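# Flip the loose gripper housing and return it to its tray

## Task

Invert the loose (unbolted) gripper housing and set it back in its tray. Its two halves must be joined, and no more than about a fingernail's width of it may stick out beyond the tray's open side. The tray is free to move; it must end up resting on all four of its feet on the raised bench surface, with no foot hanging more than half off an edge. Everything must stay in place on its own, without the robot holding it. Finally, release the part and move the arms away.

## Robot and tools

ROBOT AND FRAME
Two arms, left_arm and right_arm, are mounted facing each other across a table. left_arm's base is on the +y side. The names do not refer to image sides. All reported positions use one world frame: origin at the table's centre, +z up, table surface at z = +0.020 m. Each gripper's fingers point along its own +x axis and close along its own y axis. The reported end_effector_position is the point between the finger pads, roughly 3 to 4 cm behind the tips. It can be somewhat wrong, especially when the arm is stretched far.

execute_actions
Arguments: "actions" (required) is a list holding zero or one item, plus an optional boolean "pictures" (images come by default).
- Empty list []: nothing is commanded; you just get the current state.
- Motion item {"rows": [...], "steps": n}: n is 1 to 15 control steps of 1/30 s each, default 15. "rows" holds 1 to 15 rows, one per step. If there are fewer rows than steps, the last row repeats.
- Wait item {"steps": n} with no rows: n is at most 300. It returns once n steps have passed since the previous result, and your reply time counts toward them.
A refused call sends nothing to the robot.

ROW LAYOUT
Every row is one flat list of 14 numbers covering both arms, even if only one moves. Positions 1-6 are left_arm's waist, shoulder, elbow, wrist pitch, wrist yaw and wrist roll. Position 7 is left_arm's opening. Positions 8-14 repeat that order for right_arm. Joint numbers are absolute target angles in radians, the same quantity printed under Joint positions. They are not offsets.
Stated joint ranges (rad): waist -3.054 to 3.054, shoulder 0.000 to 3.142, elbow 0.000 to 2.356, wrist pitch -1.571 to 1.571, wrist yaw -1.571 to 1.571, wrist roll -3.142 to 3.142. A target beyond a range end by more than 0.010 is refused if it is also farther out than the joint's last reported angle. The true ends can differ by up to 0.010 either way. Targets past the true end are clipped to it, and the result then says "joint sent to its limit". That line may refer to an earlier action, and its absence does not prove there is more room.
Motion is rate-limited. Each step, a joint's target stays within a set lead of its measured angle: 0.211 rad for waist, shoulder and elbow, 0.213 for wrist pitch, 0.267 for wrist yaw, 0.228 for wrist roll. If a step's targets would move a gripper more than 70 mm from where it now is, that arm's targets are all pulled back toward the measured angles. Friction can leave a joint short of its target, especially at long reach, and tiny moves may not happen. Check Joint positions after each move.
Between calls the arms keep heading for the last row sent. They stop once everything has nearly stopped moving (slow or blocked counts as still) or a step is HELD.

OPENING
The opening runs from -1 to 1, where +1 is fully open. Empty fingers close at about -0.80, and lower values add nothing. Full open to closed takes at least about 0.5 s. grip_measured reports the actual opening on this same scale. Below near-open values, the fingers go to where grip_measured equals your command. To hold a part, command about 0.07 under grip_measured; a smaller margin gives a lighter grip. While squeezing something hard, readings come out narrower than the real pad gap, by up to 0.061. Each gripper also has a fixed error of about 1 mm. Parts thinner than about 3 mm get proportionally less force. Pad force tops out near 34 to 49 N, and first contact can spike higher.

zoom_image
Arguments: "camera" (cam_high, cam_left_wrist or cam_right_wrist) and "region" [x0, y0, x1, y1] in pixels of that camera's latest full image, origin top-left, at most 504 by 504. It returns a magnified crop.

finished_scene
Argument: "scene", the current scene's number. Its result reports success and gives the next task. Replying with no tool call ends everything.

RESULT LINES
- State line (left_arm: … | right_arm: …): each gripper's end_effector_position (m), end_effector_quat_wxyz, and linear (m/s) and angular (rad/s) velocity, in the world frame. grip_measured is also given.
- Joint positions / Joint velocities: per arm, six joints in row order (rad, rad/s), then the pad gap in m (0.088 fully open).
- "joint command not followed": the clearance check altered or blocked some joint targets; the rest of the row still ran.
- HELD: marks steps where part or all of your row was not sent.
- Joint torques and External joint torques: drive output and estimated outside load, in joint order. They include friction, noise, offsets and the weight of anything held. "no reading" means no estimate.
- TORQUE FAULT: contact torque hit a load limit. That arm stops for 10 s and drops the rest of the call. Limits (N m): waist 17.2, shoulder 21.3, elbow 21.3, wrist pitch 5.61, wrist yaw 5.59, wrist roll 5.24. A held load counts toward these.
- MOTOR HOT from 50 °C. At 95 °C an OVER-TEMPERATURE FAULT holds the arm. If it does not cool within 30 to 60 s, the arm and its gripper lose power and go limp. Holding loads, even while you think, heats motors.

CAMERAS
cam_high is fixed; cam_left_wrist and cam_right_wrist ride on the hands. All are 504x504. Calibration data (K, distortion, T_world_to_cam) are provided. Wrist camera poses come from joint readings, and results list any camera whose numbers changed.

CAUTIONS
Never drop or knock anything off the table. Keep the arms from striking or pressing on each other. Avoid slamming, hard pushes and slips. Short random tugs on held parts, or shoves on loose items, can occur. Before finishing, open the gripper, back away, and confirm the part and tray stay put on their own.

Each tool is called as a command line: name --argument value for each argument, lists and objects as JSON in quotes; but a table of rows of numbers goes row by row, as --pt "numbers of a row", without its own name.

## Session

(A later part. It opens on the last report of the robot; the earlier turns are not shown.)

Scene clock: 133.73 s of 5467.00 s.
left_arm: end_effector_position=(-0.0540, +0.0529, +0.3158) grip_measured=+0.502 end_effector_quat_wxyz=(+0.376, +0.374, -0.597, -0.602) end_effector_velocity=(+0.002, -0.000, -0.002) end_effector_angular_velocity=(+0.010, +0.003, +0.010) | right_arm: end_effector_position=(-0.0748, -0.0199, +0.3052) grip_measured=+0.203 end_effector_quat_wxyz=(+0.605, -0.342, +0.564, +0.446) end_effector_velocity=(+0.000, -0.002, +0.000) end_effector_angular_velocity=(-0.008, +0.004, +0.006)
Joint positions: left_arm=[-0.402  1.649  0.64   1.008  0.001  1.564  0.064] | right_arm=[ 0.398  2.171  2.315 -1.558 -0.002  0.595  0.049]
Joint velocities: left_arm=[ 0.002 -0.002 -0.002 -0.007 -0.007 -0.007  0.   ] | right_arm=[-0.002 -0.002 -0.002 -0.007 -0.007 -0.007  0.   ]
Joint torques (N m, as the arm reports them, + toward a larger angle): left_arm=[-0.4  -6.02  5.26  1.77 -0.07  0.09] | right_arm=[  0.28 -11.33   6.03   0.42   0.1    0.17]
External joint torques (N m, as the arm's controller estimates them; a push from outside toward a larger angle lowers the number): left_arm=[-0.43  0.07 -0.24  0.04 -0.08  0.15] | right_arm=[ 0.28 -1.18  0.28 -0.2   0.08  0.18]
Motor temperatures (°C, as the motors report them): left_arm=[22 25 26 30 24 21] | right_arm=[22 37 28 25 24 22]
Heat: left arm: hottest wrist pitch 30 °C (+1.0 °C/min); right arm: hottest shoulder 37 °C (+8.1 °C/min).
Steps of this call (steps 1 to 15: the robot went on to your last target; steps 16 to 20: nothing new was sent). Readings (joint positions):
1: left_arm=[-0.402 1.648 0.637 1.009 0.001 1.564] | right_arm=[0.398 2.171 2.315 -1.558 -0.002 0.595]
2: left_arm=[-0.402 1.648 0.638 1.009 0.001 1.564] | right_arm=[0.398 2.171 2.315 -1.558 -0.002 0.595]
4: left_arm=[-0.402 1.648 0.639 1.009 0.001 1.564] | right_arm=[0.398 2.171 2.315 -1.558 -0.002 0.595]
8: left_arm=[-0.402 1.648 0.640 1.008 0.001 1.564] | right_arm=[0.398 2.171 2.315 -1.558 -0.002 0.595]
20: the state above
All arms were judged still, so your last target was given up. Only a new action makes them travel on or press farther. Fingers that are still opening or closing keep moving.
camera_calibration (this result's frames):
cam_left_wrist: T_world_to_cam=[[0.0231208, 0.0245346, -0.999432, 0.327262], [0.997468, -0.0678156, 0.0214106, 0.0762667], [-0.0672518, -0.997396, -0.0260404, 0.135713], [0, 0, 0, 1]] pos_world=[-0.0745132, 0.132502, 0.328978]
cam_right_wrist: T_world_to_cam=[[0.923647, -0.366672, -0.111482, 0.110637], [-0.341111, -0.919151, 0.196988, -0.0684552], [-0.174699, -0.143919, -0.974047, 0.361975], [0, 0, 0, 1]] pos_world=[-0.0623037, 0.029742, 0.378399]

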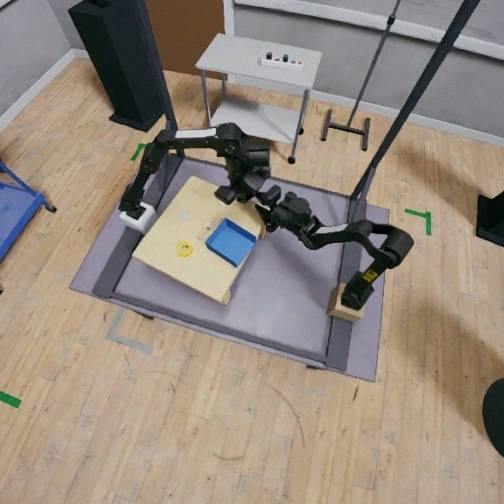

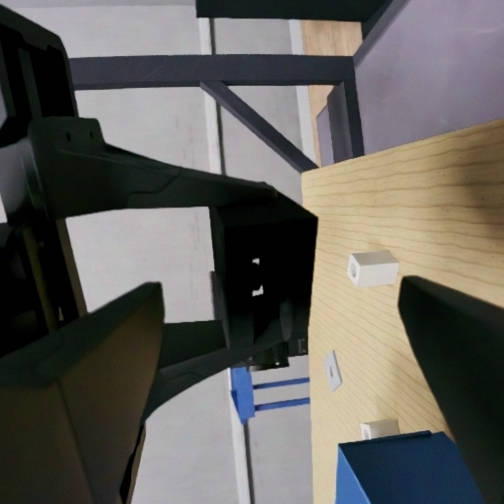

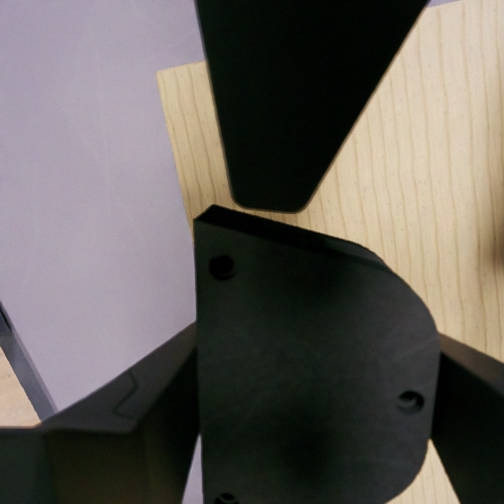

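execute_actions --actions '[{"rows":[[-0.39,1.70,0.72,0.985,0,1.57,0.25,0.4,2.172,2.32,-1.56,0,0.6,0.13]]}]' --pictures false

execute_actions --actions '[{"rows":[[-0.39,1.749,0.789,0.963,0,1.57,0.25,0.4,2.172,2.32,-1.56,0,0.6,0.13]]}]' --pictures false

execute_actions --actions '[{"steps":20}]'

Scene clock: 140.77 s of 5467.00 s.
left_arm: end_effector_position=(-0.0571, +0.0373, +0.3192) grip_measured=+0.257 end_effector_quat_wxyz=(+0.379, +0.375, -0.596, -0.600) end_effector_velocity=(-0.001, -0.002, -0.002) end_effector_angular_velocity=(+0.010, +0.003, +0.015) | right_arm: end_effector_position=(-0.0748, -0.0199, +0.3052) grip_measured=+0.203 end_effector_quat_wxyz=(+0.605, -0.342, +0.564, +0.446) end_effector_velocity=(-0.002, -0.002, +0.001) end_effector_angular_velocity=(-0.007, +0.020, +0.008)
Joint positions: left_arm=[-0.393  1.693  0.707  0.988  0.001  1.564  0.052] | right_arm=[ 0.398  2.171  2.315 -1.558 -0.002  0.595  0.049]
Joint velocities: left_arm=[-0.007  0.007  0.007 -0.007 -0.022 -0.007 -0.002] | right_arm=[-0.002 -0.002  0.002 -0.007 -0.022 -0.007 -0.   ]
Joint torques (N m, as the arm reports them, + toward a larger angle): left_arm=[ 0.35 -5.98  5.14  1.79 -0.05  0.08] | right_arm=[  0.21 -11.37   5.98   0.42   0.11   0.17]
External joint torques (N m, as the arm's controller estimates them; a push from outside toward a larger angle lowers the number): left_arm=[ 0.37  0.46 -0.42  0.07 -0.06  0.13] | right_arm=[ 0.19 -1.3   0.28 -0.19  0.09  0.17]
Motor temperatures (°C, as the motors report them): left_arm=[22 25 27 30 24 21] | right_arm=[22 38 28 25 24 22]
Heat: left arm: hottest wrist pitch 30 °C (+0.0 °C/min); right arm: hottest shoulder 38 °C (+7.0 °C/min).
Steps of this call (steps 1 to 90: nothing new was sent; then 3.53 s passed at rest; steps 91 to 105: all 15 steps of this action). Readings (joint positions):
91: left_arm=[-0.402 1.653 0.646 1.004 0.001 1.564] | right_arm=[0.398 2.171 2.315 -1.558 -0.002 0.595]
92: left_arm=[-0.401 1.661 0.659 1.000 0.001 1.564] | right_arm=[0.398 2.171 2.315 -1.558 -0.002 0.595]
94: left_arm=[-0.399 1.678 0.683 0.994 0.001 1.564] | right_arm=[0.398 2.171 2.315 -1.558 -0.002 0.595]
98: left_arm=[-0.394 1.688 0.701 0.990 0.001 1.564] | right_arm=[0.398 2.171 2.315 -1.558 -0.002 0.595]
105: the state above

Scene clock: 141.27 s of 5467.00 s.
left_arm: end_effector_position=(-0.0636, +0.0253, +0.3183) grip_measured=+0.252 end_effector_quat_wxyz=(+0.376, +0.378, -0.596, -0.600) end_effector_velocity=(+0.004, -0.002, -0.002) end_effector_angular_velocity=(+0.010, +0.003, +0.024) | right_arm: end_effector_position=(-0.0789, -0.0234, +0.3048) grip_measured=+0.203 end_effector_quat_wxyz=(+0.602, -0.347, +0.566, +0.443) end_effector_velocity=(-0.001, -0.006, -0.000) end_effector_angular_velocity=(-0.026, +0.015, +0.008)
Joint positions: left_arm=[-0.395  1.737  0.763  0.968  0.     1.568  0.051] | right_arm=[ 0.408  2.171  2.315 -1.57  -0.002  0.601  0.049]
Joint velocities: left_arm=[ 0.002  0.002  0.002 -0.007 -0.022 -0.007 -0.   ] | right_arm=[-0.002 -0.002 -0.002 -0.022 -0.022 -0.007 -0.   ]
Joint torques (N m, as the arm reports them, + toward a larger angle): left_arm=[ 0.56 -5.82  6.59  1.51 -0.02 -0.02] | right_arm=[ -0.66 -11.35   5.93   1.42   0.11  -0.07]
External joint torques (N m, as the arm's controller estimates them; a push from outside toward a larger angle lowers the number): left_arm=[ 0.47  0.99  0.98 -0.21 -0.01  0.04] | right_arm=[-0.66 -1.21  0.22  0.82  0.09 -0.06]
Motor temperatures (°C, as the motors report them): left_arm=[22 25 27 30 24 21] | right_arm=[22 38 28 25 24 22]
Heat: left arm: hottest wrist pitch 30 °C (+0.0 °C/min); right arm: hottest shoulder 38 °C (+7.2 °C/min).
Steps of this call (steps 1 to 15: all 15 steps of this action). Readings (joint positions):
1: left_arm=[-0.393 1.698 0.713 0.984 0.001 1.564] | right_arm=[0.398 2.171 2.315 -1.558 -0.002 0.595]
2: left_arm=[-0.393 1.707 0.726 0.979 0.001 1.564] | right_arm=[0.398 2.171 2.315 -1.558 -0.002 0.595]
4: left_arm=[-0.393 1.724 0.748 0.972 0.000 1.563] | right_arm=[0.400 2.171 2.315 -1.564 -0.002 0.596]
8: left_arm=[-0.394 1.734 0.759 0.970 0.000 1.567] | right_arm=[0.406 2.171 2.315 -1.568 -0.002 0.600]
15: the state above

Scene clock: 141.93 s of 5467.00 s.
left_arm: end_effector_position=(-0.0639, +0.0252, +0.3182) grip_measured=+0.252 end_effector_quat_wxyz=(+0.376, +0.378, -0.596, -0.600) end_effector_velocity=(+0.002, -0.001, +0.000) end_effector_angular_velocity=(+0.012, +0.019, +0.020) | right_arm: end_effector_position=(-0.0790, -0.0236, +0.3048) grip_measured=+0.203 end_effector_quat_wxyz=(+0.602, -0.347, +0.566, +0.443) end_effector_velocity=(-0.002, -0.002, +0.001) end_effector_angular_velocity=(-0.007, +0.022, -0.007)
Joint positions: left_arm=[-0.395  1.738  0.764  0.968  0.     1.568  0.051] | right_arm=[ 0.409  2.171  2.315 -1.57  -0.002  0.601  0.049]
Joint velocities: left_arm=[-0.002 -0.002  0.002 -0.007 -0.022 -0.022 -0.   ] | right_arm=[-0.002 -0.002  0.002 -0.007 -0.022  0.007 -0.   ]
Joint torques (N m, as the arm reports them, + toward a larger angle): left_arm=[ 0.54 -6.17  6.48  1.51 -0.05  0.01] | right_arm=[ -0.71 -11.34   6.01   1.43   0.11  -0.04]
External joint torques (N m, as the arm's controller estimates them; a push from outside toward a larger angle lowers the number): left_arm=[ 0.54  0.59  0.9  -0.2  -0.05  0.07] | right_arm=[-0.71 -1.25  0.31  0.83  0.08 -0.04]
Motor temperatures (°C, as the motors report them): left_arm=[22 25 27 30 24 21] | right_arm=[22 38 28 25 24 22]
Heat: left arm: hottest wrist pitch 30 °C (+0.0 °C/min); right arm: hottest shoulder 38 °C (+7.1 °C/min).
Steps of this call (steps 1 to 15: the robot went on to your last target; steps 16 to 20: nothing new was sent). Readings (joint positions):
1: left_arm=[-0.395 1.737 0.764 0.968 0.000 1.568] | right_arm=[0.408 2.171 2.315 -1.570 -0.002 0.601]
2: left_arm=[-0.395 1.737 0.764 0.968 0.000 1.568] | right_arm=[0.408 2.171 2.315 -1.570 -0.002 0.601]
4: left_arm=[-0.395 1.737 0.764 0.968 0.000 1.568] | right_arm=[0.409 2.171 2.315 -1.570 -0.002 0.601]
8: left_arm=[-0.395 1.737 0.764 0.968 0.000 1.568] | right_arm=[0.409 2.171 2.315 -1.570 -0.002 0.601]
20: the state above
All arms were judged still, so your last target was given up. Only a new action makes them travel on or press farther. Fingers that are still opening or closing keep moving.
camera_calibration (this result's frames):
cam_left_wrist: T_world_to_cam=[[0.028855, 0.0273703, -0.999209, 0.330848], [0.997812, -0.0602813, 0.0271635, 0.0822087], [-0.0594901, -0.997806, -0.0290498, 0.108942], [0, 0, 0, 1]] pos_world=[-0.0850945, 0.104603, 0.331518]
cam_right_wrist: T_world_to_cam=[[0.925657, -0.363335, -0.105575, 0.11154], [-0.336726, -0.918326, 0.20807, -0.0762103], [-0.172552, -0.157052, -0.972399, 0.359665], [0, 0, 0, 1]] pos_world=[-0.0668485, 0.0270264, 0.377371]

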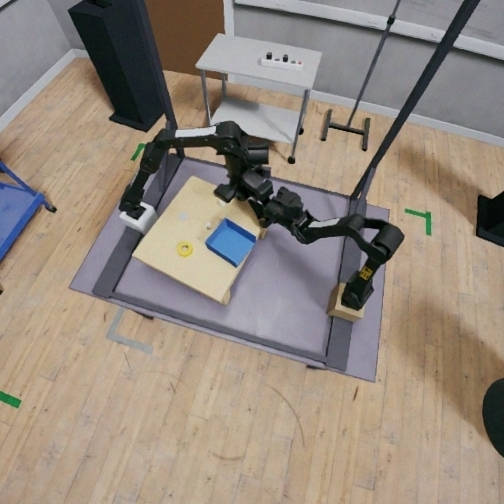

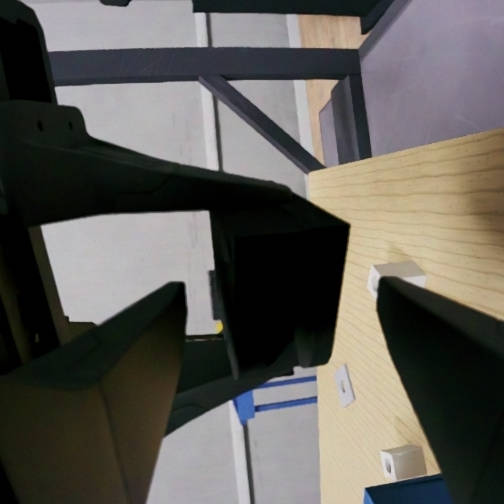

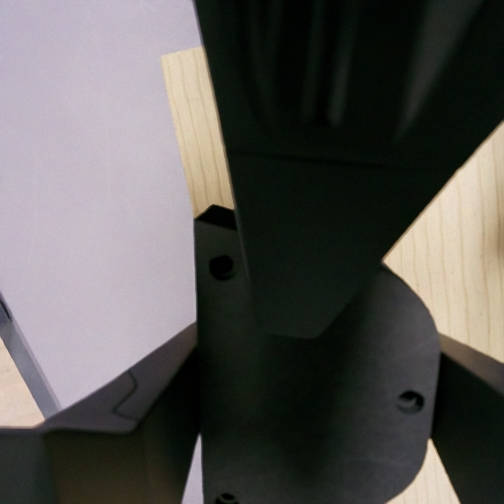

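Camera contact; ~2 cm overlap. Close here.

execute_actions --actions '[{"rows":[[-0.395,1.73,0.765,0.968,0,1.57,0.1,0.408,2.172,2.32,-1.57,0,0.6,0.13],[-0.395,1.73,0.765,0.968,0,1.57,0.0,0.408,2.172,2.32,-1.57,0,0.6,0.13],[-0.395,1.73,0.765,0.968,0,1.57,-0.1,0.408,2.172,2.32,-1.57,0,0.6,0.13],[-0.395,1.73,0.765,0.968,0,1.57,-0.2,0.408,2.172,2.32,-1.57,0,0.6,0.13],[-0.395,1.73,0.765,0.968,0,1.57,-0.35,0.408,2.172,2.32,-1.57,0,0.6,0.13]]}]' --pictures false

execute_actions --actions '[{"steps":15}]'

Scene clock: 147.10 s of 5467.00 s.
left_arm: end_effector_position=(-0.0647, +0.0256, +0.3180) grip_measured=-0.314 end_effector_quat_wxyz=(+0.375, +0.378, -0.597, -0.601) end_effector_velocity=(+0.000, +0.001, -0.001) end_effector_angular_velocity=(+0.003, -0.010, +0.015) | right_arm: end_effector_position=(-0.0801, -0.0242, +0.3047) grip_measured=+0.203 end_effector_quat_wxyz=(+0.601, -0.349, +0.566, +0.444) end_effector_velocity=(-0.004, -0.004, -0.001) end_effector_angular_velocity=(-0.016, +0.017, +0.013)
Joint positions: left_arm=[-0.397  1.738  0.764  0.967  0.     1.568  0.024] | right_arm=[ 0.411  2.171  2.315 -1.572 -0.002  0.601  0.049]
Joint velocities: left_arm=[-0.007 -0.002 -0.002 -0.007 -0.022  0.007 -0.007] | right_arm=[ 0.002 -0.002 -0.007 -0.007 -0.022 -0.007 -0.   ]
Joint torques (N m, as the arm reports them, + toward a larger angle): left_arm=[ 0.13 -8.6   4.39  1.99 -0.01 -0.02] | right_arm=[ -0.36 -11.45   5.93   0.77   0.1   -0.05]
External joint torques (N m, as the arm's controller estimates them; a push from outside toward a larger angle lowers the number): left_arm=[ 0.12 -1.85 -1.15  0.28 -0.02  0.03] | right_arm=[-0.37 -1.32  0.21  0.17  0.08 -0.04]
Motor temperatures (°C, as the motors report them): left_arm=[22 26 28 30 24 21] | right_arm=[22 39 28 26 24 22]
Heat: left arm: hottest wrist pitch 30 °C (+0.0 °C/min); right arm: hottest shoulder 39 °C (+7.1 °C/min).
Steps of this call (steps 1 to 90: nothing new was sent; then 1.67 s passed at rest; steps 91 to 105: all 15 steps of this action). Readings (joint positions):
91: left_arm=[-0.395 1.738 0.764 0.968 0.000 1.568] | right_arm=[0.409 2.171 2.315 -1.570 -0.002 0.601]
92: left_arm=[-0.396 1.738 0.764 0.968 0.000 1.568] | right_arm=[0.410 2.171 2.315 -1.571 -0.002 0.601]
94: left_arm=[-0.397 1.738 0.764 0.968 0.000 1.568] | right_arm=[0.410 2.171 2.315 -1.571 -0.002 0.601]
98: left_arm=[-0.397 1.738 0.764 0.968 0.000 1.568] | right_arm=[0.411 2.171 2.315 -1.571 -0.002 0.601]
105: the state above

Scene clock: 147.60 s of 5467.00 s.
left_arm: end_effector_position=(-0.0647, +0.0256, +0.3180) grip_measured=-0.316 end_effector_quat_wxyz=(+0.375, +0.378, -0.597, -0.601) end_effector_velocity=(+0.000, +0.001, -0.001) end_effector_angular_velocity=(+0.016, +0.017, +0.005) | right_arm: end_effector_position=(-0.0801, -0.0242, +0.3047) grip_measured=+0.203 end_effector_quat_wxyz=(+0.601, -0.349, +0.566, +0.444) end_effector_velocity=(+0.000, -0.002, +0.000) end_effector_angular_velocity=(-0.009, +0.004, +0.006)
Joint positions: left_arm=[-0.397  1.738  0.764  0.967  0.     1.568  0.024] | right_arm=[ 0.411  2.171  2.315 -1.572 -0.002  0.601  0.049]
Joint velocities: left_arm=[-0.002 -0.002 -0.002 -0.007 -0.007 -0.022 -0.   ] | right_arm=[-0.002 -0.002 -0.002 -0.007 -0.007 -0.007  0.   ]
Joint torques (N m, as the arm reports them, + toward a larger angle): left_arm=[ 0.13 -8.53  4.18  1.98 -0.01 -0.01] | right_arm=[ -0.25 -11.36   5.99   0.75   0.12  -0.05]
External joint torques (N m, as the arm's controller estimates them; a push from outside toward a larger angle lowers the number): left_arm=[ 0.11 -1.72 -1.43  0.26 -0.02  0.05] | right_arm=[-0.24 -1.2   0.26  0.16  0.09 -0.05]
Motor temperatures (°C, as the motors report them): left_arm=[22 26 28 30 24 21] | right_arm=[22 39 28 26 24 22]
Heat: left arm: hottest wrist pitch 30 °C (+0.0 °C/min); right arm: hottest shoulder 39 °C (+7.0 °C/min).
Steps of this call (steps 1 to 15: the robot went on to your last target). Readings (joint positions):
1: left_arm=[-0.397 1.738 0.764 0.967 0.000 1.568] | right_arm=[0.411 2.171 2.315 -1.572 -0.002 0.601]
2: left_arm=[-0.397 1.738 0.764 0.967 0.000 1.568] | right_arm=[0.411 2.171 2.315 -1.572 -0.002 0.601]
4: left_arm=[-0.397 1.738 0.764 0.967 0.000 1.568] | right_arm=[0.411 2.171 2.315 -1.572 -0.002 0.601]
8: left_arm=[-0.397 1.738 0.764 0.967 0.000 1.568] | right_arm=[0.411 2.171 2.315 -1.572 -0.002 0.601]
15: the state above
All arms were judged still, so your last target was given up. Only a new action makes them travel on or press farther. Fingers that are still opening or closing keep moving.
camera_calibration (this result's frames):
cam_left_wrist: T_world_to_cam=[[0.0292374, 0.0280023, -0.99918, 0.330694], [0.997686, -0.0622032, 0.0274504, 0.0829915], [-0.0613835, -0.997671, -0.0297562, 0.109375], [0, 0, 0, 1]] pos_world=[-0.0857542, 0.105023, 0.3314]
cam_right_wrist: T_world_to_cam=[[0.92666, -0.361018, -0.104725, 0.112182], [-0.334343, -0.918911, 0.209325, -0.0772926], [-0.171804, -0.158959, -0.972222, 0.359305], [0, 0, 0, 1]] pos_world=[-0.0680668, 0.0265894, 0.377252]

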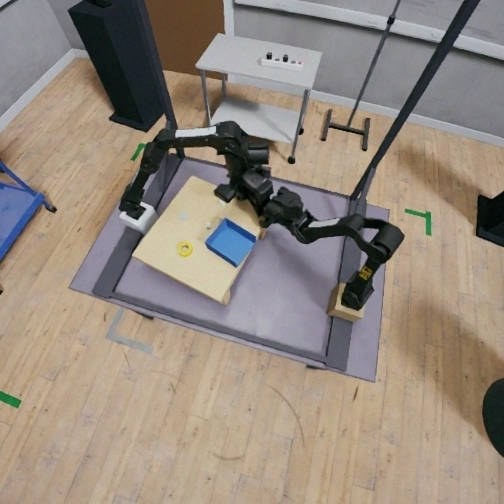

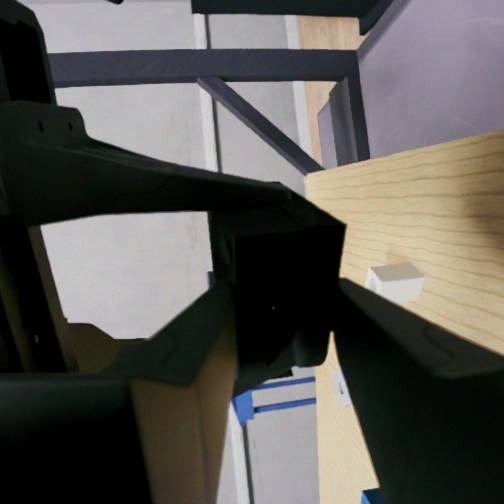

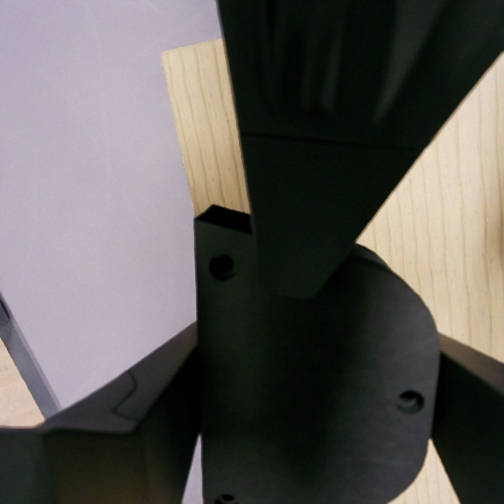

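execute_actions --actions '[{"rows":[[-0.397,1.738,0.765,0.968,0,1.57,-0.45,0.411,2.172,2.32,-1.57,0,0.6,0.13]],"steps":10}]' --pictures false

execute_actions --actions '[{"rows":[[-0.397,1.738,0.765,0.968,0,1.57,-0.45,0.411,2.172,2.32,-1.57,0,0.6,1]]}]' --pictures false

execute_actions --actions '[{"rows":[[-0.397,1.65,0.64,1.008,0,1.57,-0.45,0.411,2.172,2.32,-1.57,0,0.6,1]]}]' --pictures false

execute_actions --actions '[{"rows":[[-0.397,1.5,0.42,1.08,0,1.57,-0.45,0.411,2.172,2.32,-1.57,0,0.6,1]]}]' --pictures false

execute_actions --actions '[{"rows":[[-0.397,1.5,0.42,1.08,0,-1.575,-0.45,0.411,2.172,2.32,-1.57,0,0.6,1]]}]' --pictures false

execute_actions --actions '[{"steps":70}]' --pictures false

execute_actions --actions '[{"rows":[[-0.39,1.6,0.56,1.045,0,-1.575,-0.45,0.411,2.172,2.32,-1.57,0,0.6,1]]}]'

Scene clock: 159.43 s of 5467.00 s.
left_arm: end_effector_position=(-0.0650, +0.0257, +0.3180) grip_measured=-0.316 end_effector_quat_wxyz=(+0.375, +0.378, -0.597, -0.601) end_effector_velocity=(-0.003, +0.003, -0.003) end_effector_angular_velocity=(+0.014, +0.001, -0.015) | right_arm: end_effector_position=(-0.0802, -0.0243, +0.3047) grip_measured=+0.203 end_effector_quat_wxyz=(+0.601, -0.349, +0.566, +0.444) end_effector_velocity=(+0.000, -0.002, +0.000) end_effector_angular_velocity=(-0.008, +0.002, +0.020)
Joint positions: left_arm=[-0.398  1.738  0.764  0.967  0.     1.568  0.024] | right_arm=[ 0.412  2.171  2.315 -1.572 -0.002  0.601  0.049]
Joint velocities: left_arm=[-0.007 -0.002 -0.007 -0.007  0.007 -0.007  0.   ] | right_arm=[-0.002 -0.002 -0.002 -0.007 -0.007 -0.022 -0.   ]
Joint torques (N m, as the arm reports them, + toward a larger angle): left_arm=[ 0.06 -7.61  4.24  2.01 -0.02 -0.02] | right_arm=[ -0.04 -11.34   5.98   0.74   0.11  -0.04]
External joint torques (N m, as the arm's controller estimates them; a push from outside toward a larger angle lowers the number): left_arm=[ 0.11 -0.85 -1.3   0.31 -0.04  0.04] | right_arm=[-0.05 -1.25  0.29  0.15  0.09 -0.04]
Motor temperatures (°C, as the motors report them): left_arm=[22 27 28 31 24 21] | right_arm=[22 40 28 26 24 22]
Heat: left arm: hottest wrist pitch 31 °C (+1.0 °C/min); right arm: hottest shoulder 40 °C (+8.1 °C/min).
Steps of this call (steps 1 to 90: nothing new was sent; then 8.50 s passed at rest; steps 91 to 100: all 10 steps of this action). Readings (joint positions):
91: left_arm=[-0.398 1.738 0.764 0.967 0.000 1.568] | right_arm=[0.411 2.171 2.315 -1.572 -0.002 0.601]
92: left_arm=[-0.398 1.738 0.764 0.967 0.000 1.568] | right_arm=[0.412 2.171 2.315 -1.572 -0.002 0.601]
94: left_arm=[-0.398 1.738 0.764 0.967 0.000 1.568] | right_arm=[0.412 2.171 2.315 -1.572 -0.002 0.601]
98: left_arm=[-0.398 1.738 0.764 0.967 0.000 1.568] | right_arm=[0.412 2.171 2.315 -1.572 -0.002 0.601]
100: the state above

Scene clock: 159.93 s of 5467.00 s.
left_arm: end_effector_position=(-0.0650, +0.0257, +0.3180) grip_measured=-0.448 end_effector_quat_wxyz=(+0.375, +0.378, -0.597, -0.601) end_effector_velocity=(+0.002, -0.000, -0.009) end_effector_angular_velocity=(+0.032, -0.007, +0.010) | right_arm: end_effector_position=(-0.0806, -0.0243, +0.3048) grip_measured=+0.959 end_effector_quat_wxyz=(+0.601, -0.349, +0.565, +0.444) end_effector_velocity=(-0.002, +0.001, +0.001) end_effector_angular_velocity=(+0.003, +0.022, +0.008)
Joint positions: left_arm=[-0.398  1.738  0.764  0.967  0.     1.568  0.017] | right_arm=[ 0.413  2.171  2.316 -1.572 -0.002  0.601  0.086]
Joint velocities: left_arm=[ 0.002  0.002 -0.007 -0.022 -0.007 -0.007 -0.   ] | right_arm=[-0.002 -0.002 -0.002  0.007 -0.022 -0.007  0.007]
Joint torques (N m, as the arm reports them, + toward a larger angle): left_arm=[ 0.09 -7.43  4.48  2.01 -0.02 -0.02] | right_arm=[ -0.09 -11.5    5.9    0.75   0.13  -0.04]
External joint torques (N m, as the arm's controller estimates them; a push from outside toward a larger angle lowers the number): left_arm=[ 0.07 -0.75 -1.01  0.34 -0.02  0.04] | right_arm=[-0.1  -1.37  0.17  0.15  0.11 -0.04]
Motor temperatures (°C, as the motors report them): left_arm=[22 27 28 31 24 21] | right_arm=[22 40 28 26 24 22]
Heat: left arm: hottest wrist pitch 31 °C (+1.0 °C/min); right arm: hottest shoulder 40 °C (+8.0 °C/min).
Steps of this call (steps 1 to 15: all 15 steps of this action). Readings (joint positions):
1: left_arm=[-0.398 1.738 0.764 0.967 0.000 1.568] | right_arm=[0.412 2.171 2.315 -1.572 -0.002 0.601]
2: left_arm=[-0.398 1.738 0.764 0.967 0.000 1.568] | right_arm=[0.412 2.171 2.315 -1.572 -0.002 0.601]
4: left_arm=[-0.398 1.738 0.764 0.967 0.000 1.568] | right_arm=[0.413 2.171 2.316 -1.572 -0.002 0.601]
8: left_arm=[-0.398 1.738 0.764 0.967 0.000 1.568] | right_arm=[0.413 2.171 2.316 -1.572 -0.002 0.601]
15: the state above

Scene clock: 160.43 s of 5467.00 s.
left_arm: end_effector_position=(-0.0535, +0.0495, +0.3133) grip_measured=-0.448 end_effector_quat_wxyz=(+0.374, +0.378, -0.596, -0.601) end_effector_velocity=(+0.004, +0.004, -0.003) end_effector_angular_velocity=(+0.020, +0.014, +0.020) | right_arm: end_effector_position=(-0.0806, -0.0242, +0.3048) grip_measured=+0.977 end_effector_quat_wxyz=(+0.601, -0.349, +0.565, +0.444) end_effector_velocity=(+0.002, +0.002, +0.001) end_effector_angular_velocity=(+0.009, -0.006, +0.004)
Joint positions: left_arm=[-0.398  1.662  0.65   1.004  0.     1.568  0.017] | right_arm=[ 0.413  2.171  2.316 -1.571 -0.002  0.601  0.087]
Joint velocities: left_arm=[-0.002 -0.017 -0.022 -0.007 -0.022 -0.022 -0.   ] | right_arm=[-0.002 -0.002 -0.002  0.007  0.007 -0.007  0.   ]
Joint torques (N m, as the arm reports them, + toward a larger angle): left_arm=[-0.01 -8.12  3.53  2.3  -0.02  0.  ] | right_arm=[ -0.14 -11.41   5.94   0.7    0.12  -0.04]
External joint torques (N m, as the arm's controller estimates them; a push from outside toward a larger angle lowers the number): left_arm=[-0.03 -1.98 -1.94  0.57 -0.02  0.06] | right_arm=[-0.06 -1.37  0.24  0.09  0.09 -0.03]
Motor temperatures (°C, as the motors report them): left_arm=[22 27 28 31 24 21] | right_arm=[22 40 28 26 24 22]
Heat: left arm: hottest wrist pitch 31 °C (+1.0 °C/min); right arm: hottest shoulder 40 °C (+8.1 °C/min).
Steps of this call (steps 1 to 15: all 15 steps of this action). Readings (joint positions):
1: left_arm=[-0.398 1.731 0.753 0.972 0.000 1.568] | right_arm=[0.413 2.171 2.316 -1.572 -0.002 0.601]
2: left_arm=[-0.398 1.719 0.733 0.980 0.000 1.568] | right_arm=[0.413 2.171 2.316 -1.571 -0.002 0.601]
4: left_arm=[-0.398 1.691 0.692 0.989 0.000 1.568] | right_arm=[0.413 2.171 2.316 -1.571 -0.002 0.601]
8: left_arm=[-0.398 1.671 0.662 0.999 0.000 1.568] | right_arm=[0.413 2.171 2.316 -1.571 -0.002 0.601]
15: the state above

Scene clock: 160.93 s of 5467.00 s.
left_arm: end_effector_position=(-0.0310, +0.0963, +0.3029) grip_measured=-0.448 end_effector_quat_wxyz=(+0.375, +0.377, -0.597, -0.600) end_effector_velocity=(+0.004, +0.007, +0.001) end_effector_angular_velocity=(-0.003, +0.010, +0.005) | right_arm: end_effector_position=(-0.0806, -0.0242, +0.3048) grip_measured=+0.977 end_effector_quat_wxyz=(+0.601, -0.349, +0.565, +0.444) end_effector_velocity=(+0.005, -0.002, -0.001) end_effector_angular_velocity=(-0.010, -0.011, -0.001)
Joint positions: left_arm=[-0.398  1.511  0.432  1.075  0.     1.568  0.017] | right_arm=[ 0.413  2.171  2.316 -1.571 -0.002  0.601  0.087]
Joint velocities: left_arm=[-0.002 -0.032 -0.032  0.007 -0.007 -0.007  0.   ] | right_arm=[-0.007 -0.002 -0.007 -0.007  0.007 -0.007  0.   ]
Joint torques (N m, as the arm reports them, + toward a larger angle): left_arm=[ 0.06 -6.36  3.19  2.21  0.01 -0.01] | right_arm=[ -0.13 -11.26   6.02   0.71   0.1   -0.05]
External joint torques (N m, as the arm's controller estimates them; a push from outside toward a larger angle lowers the number): left_arm=[ 0.07 -1.49 -2.12  0.46  0.    0.05] | right_arm=[-0.07 -1.21  0.34  0.11  0.07 -0.05]
Motor temperatures (°C, as the motors report them): left_arm=[22 27 28 31 24 21] | right_arm=[22 40 28 26 24 22]
Heat: left arm: hottest wrist pitch 31 °C (+1.0 °C/min); right arm: hottest shoulder 40 °C (+8.0 °C/min).
Steps of this call (steps 1 to 15: all 15 steps of this action). Readings (joint positions):
1: left_arm=[-0.398 1.647 0.630 1.016 0.000 1.568] | right_arm=[0.413 2.171 2.316 -1.571 -0.002 0.601]
2: left_arm=[-0.398 1.620 0.590 1.032 0.000 1.568] | right_arm=[0.413 2.171 2.316 -1.571 -0.002 0.601]
4: left_arm=[-0.398 1.562 0.512 1.050 0.000 1.568] | right_arm=[0.413 2.171 2.316 -1.571 -0.002 0.601]
8: left_arm=[-0.398 1.528 0.453 1.066 0.000 1.568] | right_arm=[0.413 2.171 2.316 -1.571 -0.002 0.601]
15: the state above

Scene clock: 161.43 s of 5467.00 s.
left_arm: end_effector_position=(-0.0305, +0.0972, +0.3026) grip_measured=-0.448 end_effector_quat_wxyz=(+0.482, +0.225, -0.354, -0.769) end_effector_velocity=(+0.002, -0.001, -0.003) end_effector_angular_velocity=(+0.625, +1.268, +0.026) | right_arm: end_effector_position=(-0.0806, -0.0242, +0.3048) grip_measured=+0.977 end_effector_quat_wxyz=(+0.601, -0.349, +0.565, +0.444) end_effector_velocity=(+0.002, +0.002, +0.002) end_effector_angular_velocity=(+0.014, -0.007, +0.018)
Joint positions: left_arm=[-0.398  1.508  0.428  1.076  0.     0.865  0.017] | right_arm=[ 0.413  2.171  2.316 -1.571 -0.002  0.601  0.087]
Joint velocities: left_arm=[-0.002  0.002 -0.002 -0.007 -0.022 -1.414 -0.   ] | right_arm=[-0.002 -0.002  0.002  0.007  0.007 -0.022  0.   ]
Joint torques (N m, as the arm reports them, + toward a larger angle): left_arm=[ 0.07 -6.49  3.12  2.23  0.   -0.23] | right_arm=[ -0.13 -11.36   6.07   0.72   0.11  -0.05]
External joint torques (N m, as the arm's controller estimates them; a push from outside toward a larger angle lowers the number): left_arm=[ 0.06 -1.75 -2.08  0.51  0.   -0.2 ] | right_arm=[-0.11 -1.23  0.34  0.11  0.09 -0.04]
Motor temperatures (°C, as the motors report them): left_arm=[22 27 28 31 24 21] | right_arm=[22 40 28 26 24 22]
Heat: left arm: hottest wrist pitch 31 °C (+1.0 °C/min); right arm: hottest shoulder 40 °C (+7.1 °C/min).
Steps of this call (steps 1 to 15: all 15 steps of this action). Readings (joint positions):
1: left_arm=[-0.398 1.511 0.431 1.075 0.000 1.538] | right_arm=[0.413 2.171 2.316 -1.571 -0.002 0.601]
2: left_arm=[-0.398 1.510 0.430 1.075 0.000 1.489] | right_arm=[0.413 2.171 2.316 -1.571 -0.002 0.601]
4: left_arm=[-0.398 1.510 0.429 1.076 0.000 1.393] | right_arm=[0.413 2.171 2.316 -1.571 -0.002 0.601]
8: left_arm=[-0.398 1.509 0.428 1.076 0.000 1.201] | right_arm=[0.413 2.171 2.316 -1.571 -0.002 0.601]
15: the state above

Scene clock: 163.77 s of 5467.00 s.
left_arm: end_effector_position=(-0.0305, +0.0972, +0.3027) grip_measured=-0.448 end_effector_quat_wxyz=(+0.378, -0.374, +0.599, -0.599) end_effector_velocity=(-0.002, +0.001, +0.000) end_effector_angular_velocity=(+0.005, +0.006, -0.010) | right_arm: end_effector_position=(-0.0806, -0.0242, +0.3048) grip_measured=+0.977 end_effector_quat_wxyz=(+0.601, -0.349, +0.565, +0.444) end_effector_velocity=(-0.001, -0.006, -0.000) end_effector_angular_velocity=(-0.026, +0.013, +0.022)
Joint positions: left_arm=[-0.398  1.508  0.428  1.076  0.    -1.568  0.017] | right_arm=[ 0.413  2.171  2.316 -1.571 -0.002  0.601  0.087]
Joint velocities: left_arm=[-0.002 -0.002  0.002 -0.007  0.007 -0.007 -0.   ] | right_arm=[-0.002 -0.002 -0.002 -0.022 -0.022 -0.022  0.   ]
Joint torques (N m, as the arm reports them, + toward a larger angle): left_arm=[ 0.05 -6.58  3.12  2.24 -0.04 -0.12] | right_arm=[ -0.14 -11.35   5.92   0.71   0.12  -0.05]
External joint torques (N m, as the arm's controller estimates them; a push from outside toward a larger angle lowers the number): left_arm=[ 0.06 -1.75 -2.18  0.5  -0.03 -0.17] | right_arm=[-0.21 -1.18  0.18  0.11  0.11 -0.05]
Motor temperatures (°C, as the motors report them): left_arm=[22 27 28 31 24 21] | right_arm=[22 40 28 26 24 22]
Heat: left arm: hottest wrist pitch 31 °C (+1.0 °C/min); right arm: hottest shoulder 40 °C (+7.1 °C/min).
Steps of this call (steps 1 to 70: the robot went on to your last target). Readings (joint positions):
1: left_arm=[-0.398 1.508 0.428 1.076 0.000 0.817] | right_arm=[0.413 2.171 2.316 -1.571 -0.002 0.601]
2: left_arm=[-0.398 1.508 0.428 1.076 0.000 0.769] | right_arm=[0.413 2.171 2.316 -1.571 -0.002 0.601]
4: left_arm=[-0.398 1.508 0.428 1.076 0.000 0.673] | right_arm=[0.413 2.171 2.316 -1.571 -0.002 0.601]
8: left_arm=[-0.398 1.508 0.428 1.076 0.000 0.481] | right_arm=[0.413 2.171 2.316 -1.571 -0.002 0.601]
70: the state above

Scene clock: 164.27 s of 5467.00 s.
left_arm: end_effector_position=(-0.0408, +0.0707, +0.3097) grip_measured=-0.448 end_effector_quat_wxyz=(+0.378, -0.377, +0.597, -0.598) end_effector_velocity=(-0.002, -0.003, +0.002) end_effector_angular_velocity=(+0.001, +0.008, +0.005) | right_arm: end_effector_position=(-0.0806, -0.0242, +0.3048) grip_measured=+0.977 end_effector_quat_wxyz=(+0.601, -0.349, +0.565, +0.444) end_effector_velocity=(-0.002, -0.002, +0.001) end_effector_angular_velocity=(-0.004, +0.006, +0.011)
Joint positions: left_arm=[-0.393  1.593  0.545  1.047  0.    -1.568  0.017] | right_arm=[ 0.413  2.171  2.316 -1.571 -0.002  0.601  0.087]
Joint velocities: left_arm=[-0.002  0.007  0.017 -0.007 -0.007 -0.007 -0.   ] | right_arm=[ 0.002 -0.002  0.002 -0.007 -0.007 -0.007 -0.   ]
Joint torques (N m, as the arm reports them, + toward a larger angle): left_arm=[ 0.26 -5.59  5.17  1.83 -0.04 -0.18] | right_arm=[ -0.08 -11.31   5.93   0.71   0.12  -0.04]
External joint torques (N m, as the arm's controller estimates them; a push from outside toward a larger angle lowers the number): left_arm=[ 0.25  0.01 -0.22  0.09 -0.02 -0.24] | right_arm=[-0.15 -1.18  0.2   0.1   0.1  -0.04]
Motor temperatures (°C, as the motors report them): left_arm=[22 27 28 31 24 21] | right_arm=[22 40 28 26 24 22]
Heat: left arm: hottest wrist pitch 31 °C (+1.0 °C/min); right arm: hottest shoulder 40 °C (+7.1 °C/min).
Steps of this call (steps 1 to 15: all 15 steps of this action). Readings (joint positions):
1: left_arm=[-0.398 1.516 0.437 1.075 0.000 -1.568] | right_arm=[0.413 2.171 2.316 -1.571 -0.002 0.601]
2: left_arm=[-0.397 1.531 0.455 1.068 0.000 -1.568] | right_arm=[0.413 2.171 2.316 -1.571 -0.002 0.601]
4: left_arm=[-0.395 1.561 0.498 1.059 0.000 -1.568] | right_arm=[0.413 2.171 2.316 -1.571 -0.002 0.601]
8: left_arm=[-0.394 1.581 0.534 1.052 0.000 -1.568] | right_arm=[0.413 2.171 2.316 -1.571 -0.002 0.601]
15: the state above
camera_calibration (this result's frames):
cam_left_wrist: T_world_to_cam=[[-0.00385998, 0.0368719, 0.999313, -0.300553], [-0.674729, 0.737463, -0.0298166, -0.0448503], [-0.738056, -0.67438, 0.022032, 0.0890787], [0, 0, 0, 1]] pos_world=[0.0343231, 0.10423, 0.297047]
cam_right_wrist: T_world_to_cam=[[0.927055, -0.359879, -0.10515, 0.112863], [-0.333255, -0.919449, 0.208698, -0.0772082], [-0.171786, -0.158432, -0.972311, 0.359371], [0, 0, 0, 1]] pos_world=[-0.0686256, 0.0265641, 0.377401]

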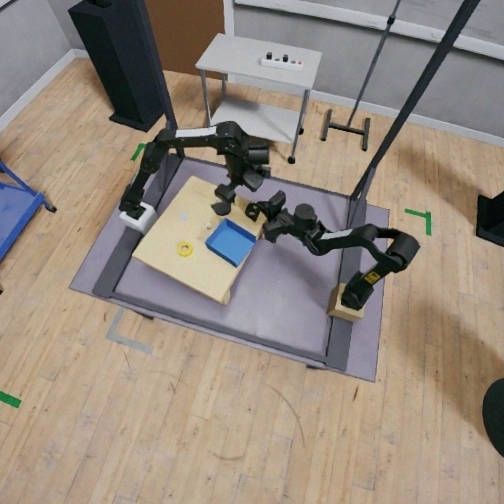

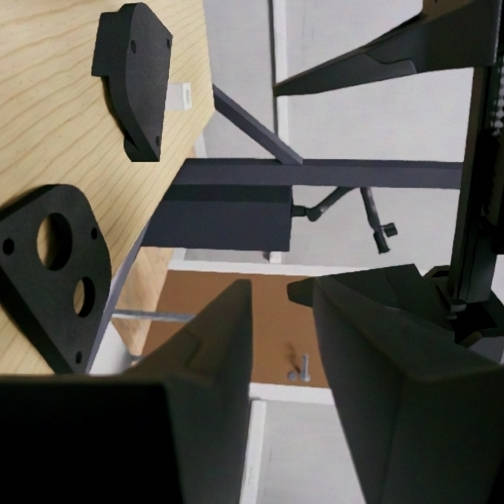

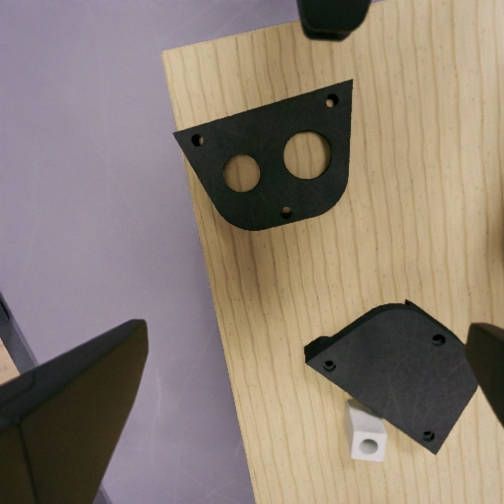

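zoom_image --camera "cam_left_wrist" --region '[0, 0, 250, 380]'

zoom_image --camera "cam_right_wrist" --region '[150, 60, 504, 480]'

Region (0, 0, 250, 380) of cam_left_wrist's 504x504 image, scaled by 1.326, with more detail than that image has; it fills the left 332 columns of this view, and the rest is white.

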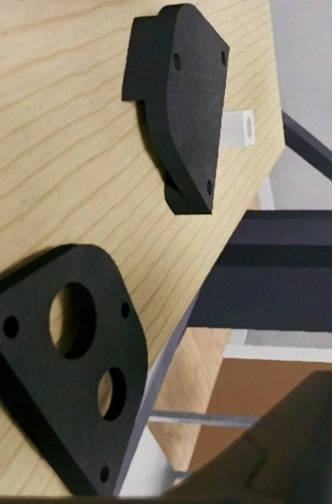

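Region (150, 60, 504, 480) of cam_right_wrist's 504x504 image, scaled by 1.200, with more detail than that image has; it fills the left 425 columns of this view, and the rest is white.

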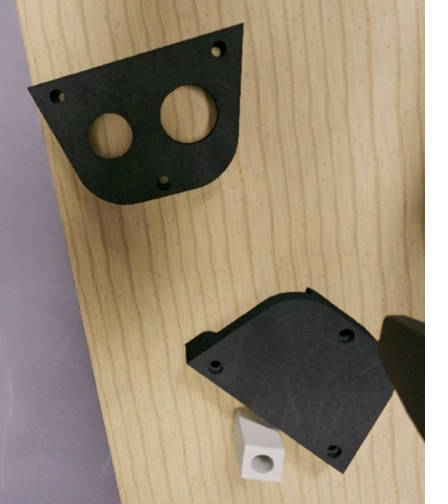

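execute_actions --actions '[{"rows":[[-0.39,1.4,0.4,0.6,0,0,0.2,0.366,1.98,1.9,-1.485,0,-0.4,0.55]]}]' --pictures false

execute_actions --actions '[{"steps":40}]'

Scene clock: 177.23 s of 5467.00 s.
left_arm: end_effector_position=(-0.0171, +0.1207, +0.2328) grip_measured=+0.184 end_effector_quat_wxyz=(+0.543, -0.075, +0.442, -0.710) end_effector_velocity=(+0.007, +0.009, -0.005) end_effector_angular_velocity=(-0.507, -1.220, -0.511) | right_arm: end_effector_position=(-0.0516, -0.0746, +0.2717) grip_measured=+0.562 end_effector_quat_wxyz=(+0.423, -0.565, +0.422, +0.569) end_effector_velocity=(-0.001, -0.007, -0.011) end_effector_angular_velocity=(-0.026, +0.010, +1.441)
Joint positions: left_arm=[-0.393  1.412  0.41   0.619  0.    -0.869  0.048] | right_arm=[ 0.368  1.996  1.921 -1.49  -0.002 -0.111  0.067]
Joint velocities: left_arm=[-0.002 -0.061 -0.002 -0.125 -0.022  1.414  0.005] | right_arm=[-0.002 -0.012 -0.061  0.022 -0.022 -1.443 -0.004]
Joint torques (N m, as the arm reports them, + toward a larger angle): left_arm=[ 0.26 -5.55  3.28  1.61 -0.05  0.23] | right_arm=[ -0.07 -11.84   4.51   0.58   0.07  -0.21]
External joint torques (N m, as the arm's controller estimates them; a push from outside toward a larger angle lowers the number): left_arm=[ 0.25 -1.32 -2.13 -0.01 -0.02  0.19] | right_arm=[-0.08 -2.28 -1.49  0.18  0.1  -0.21]
Motor temperatures (°C, as the motors report them): left_arm=[22 27 28 31 24 21] | right_arm=[22 41 28 25 24 22]
Heat: left arm: hottest wrist pitch 31 °C (+1.0 °C/min); right arm: hottest shoulder 41 °C (+5.0 °C/min).
Steps of this call (steps 1 to 15: the robot went on to your last target; steps 16 to 90: nothing new was sent; then 9.47 s passed at rest; steps 91 to 105: all 15 steps of this action). Readings (joint positions):
91: left_arm=[-0.393 1.576 0.538 1.018 0.000 -1.541] | right_arm=[0.411 2.155 2.292 -1.551 -0.002 0.570]
92: left_arm=[-0.393 1.542 0.517 0.968 0.000 -1.492] | right_arm=[0.406 2.128 2.246 -1.532 -0.002 0.518]
94: left_arm=[-0.393 1.476 0.467 0.877 0.000 -1.397] | right_arm=[0.390 2.076 2.157 -1.521 -0.002 0.422]
98: left_arm=[-0.393 1.432 0.426 0.708 0.000 -1.205] | right_arm=[0.369 2.001 2.009 -1.502 -0.002 0.228]
105: the state above

Scene clock: 178.57 s of 5467.00 s.
left_arm: end_effector_position=(-0.0163, +0.1225, +0.2301) grip_measured=+0.198 end_effector_quat_wxyz=(+0.524, +0.165, +0.109, -0.828) end_effector_velocity=(+0.001, +0.001, +0.000) end_effector_angular_velocity=(+0.015, +0.027, +0.019) | right_arm: end_effector_position=(-0.0513, -0.0760, +0.2694) grip_measured=+0.553 end_effector_quat_wxyz=(+0.337, -0.621, +0.339, +0.621) end_effector_velocity=(+0.000, -0.002, +0.000) end_effector_angular_velocity=(-0.008, +0.006, +0.020)
Joint positions: left_arm=[-0.393  1.408  0.408  0.602  0.    -0.007  0.049] | right_arm=[ 0.368  1.995  1.91  -1.487 -0.002 -0.395  0.066]
Joint velocities: left_arm=[-0.002 -0.007 -0.002 -0.007 -0.007 -0.037 -0.   ] | right_arm=[-0.002 -0.002 -0.002 -0.007 -0.007 -0.022 -0.   ]
Joint torques (N m, as the arm reports them, + toward a larger angle): left_arm=[ 0.16 -5.76  3.33  1.63  0.01  0.18] | right_arm=[ -0.08 -11.96   4.41   0.48   0.07  -0.21]
External joint torques (N m, as the arm's controller estimates them; a push from outside toward a larger angle lowers the number): left_arm=[ 0.16 -1.49 -2.11  0.    0.01  0.17] | right_arm=[-0.06 -2.97 -1.39  0.13  0.1  -0.21]
Motor temperatures (°C, as the motors report them): left_arm=[22 27 28 31 24 21] | right_arm=[22 41 28 25 24 22]
Heat: left arm: hottest wrist pitch 31 °C (+1.0 °C/min); right arm: hottest shoulder 41 °C (+5.0 °C/min).
Steps of this call (steps 1 to 40: the robot went on to your last target). Readings (joint positions):
1: left_arm=[-0.393 1.411 0.410 0.616 0.000 -0.821] | right_arm=[0.368 1.996 1.919 -1.488 -0.002 -0.159]
2: left_arm=[-0.393 1.410 0.410 0.612 0.000 -0.773] | right_arm=[0.368 1.995 1.918 -1.488 -0.002 -0.208]
4: left_arm=[-0.393 1.409 0.409 0.608 0.000 -0.677] | right_arm=[0.368 1.995 1.915 -1.488 -0.002 -0.284]
8: left_arm=[-0.393 1.408 0.408 0.604 0.000 -0.484] | right_arm=[0.368 1.995 1.911 -1.488 -0.002 -0.356]
40: the state above
camera_calibration (this result's frames):
cam_left_wrist: T_world_to_cam=[[-0.888583, 0.458706, 0.00315781, -0.0596117], [0.322056, 0.628744, -0.707786, 0.116734], [-0.326651, -0.627909, -0.70642, 0.312516], [0, 0, 0, 1]] pos_world=[0.0115188, 0.15018, 0.303579]
cam_right_wrist: T_world_to_cam=[[0.840019, 0.541985, -0.024919, 0.105854], [0.519574, -0.790359, 0.324616, -0.0853182], [0.156242, -0.285631, -0.945517, 0.321644], [0, 0, 0, 1]] pos_world=[-0.0948442, -0.0329316, 0.334453]

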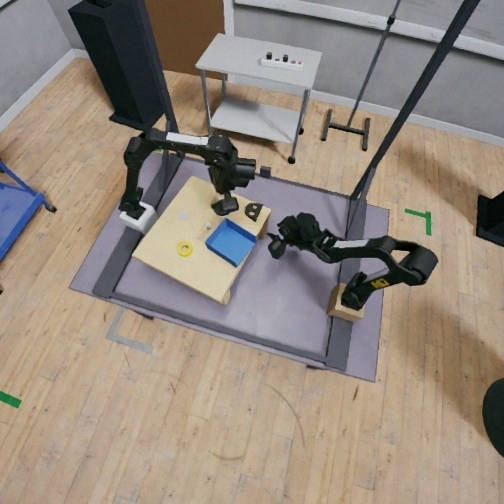

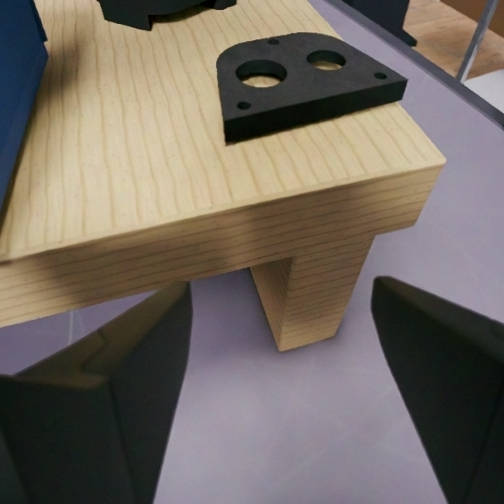

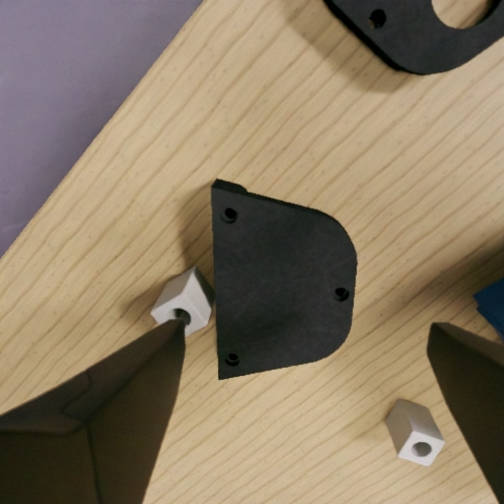

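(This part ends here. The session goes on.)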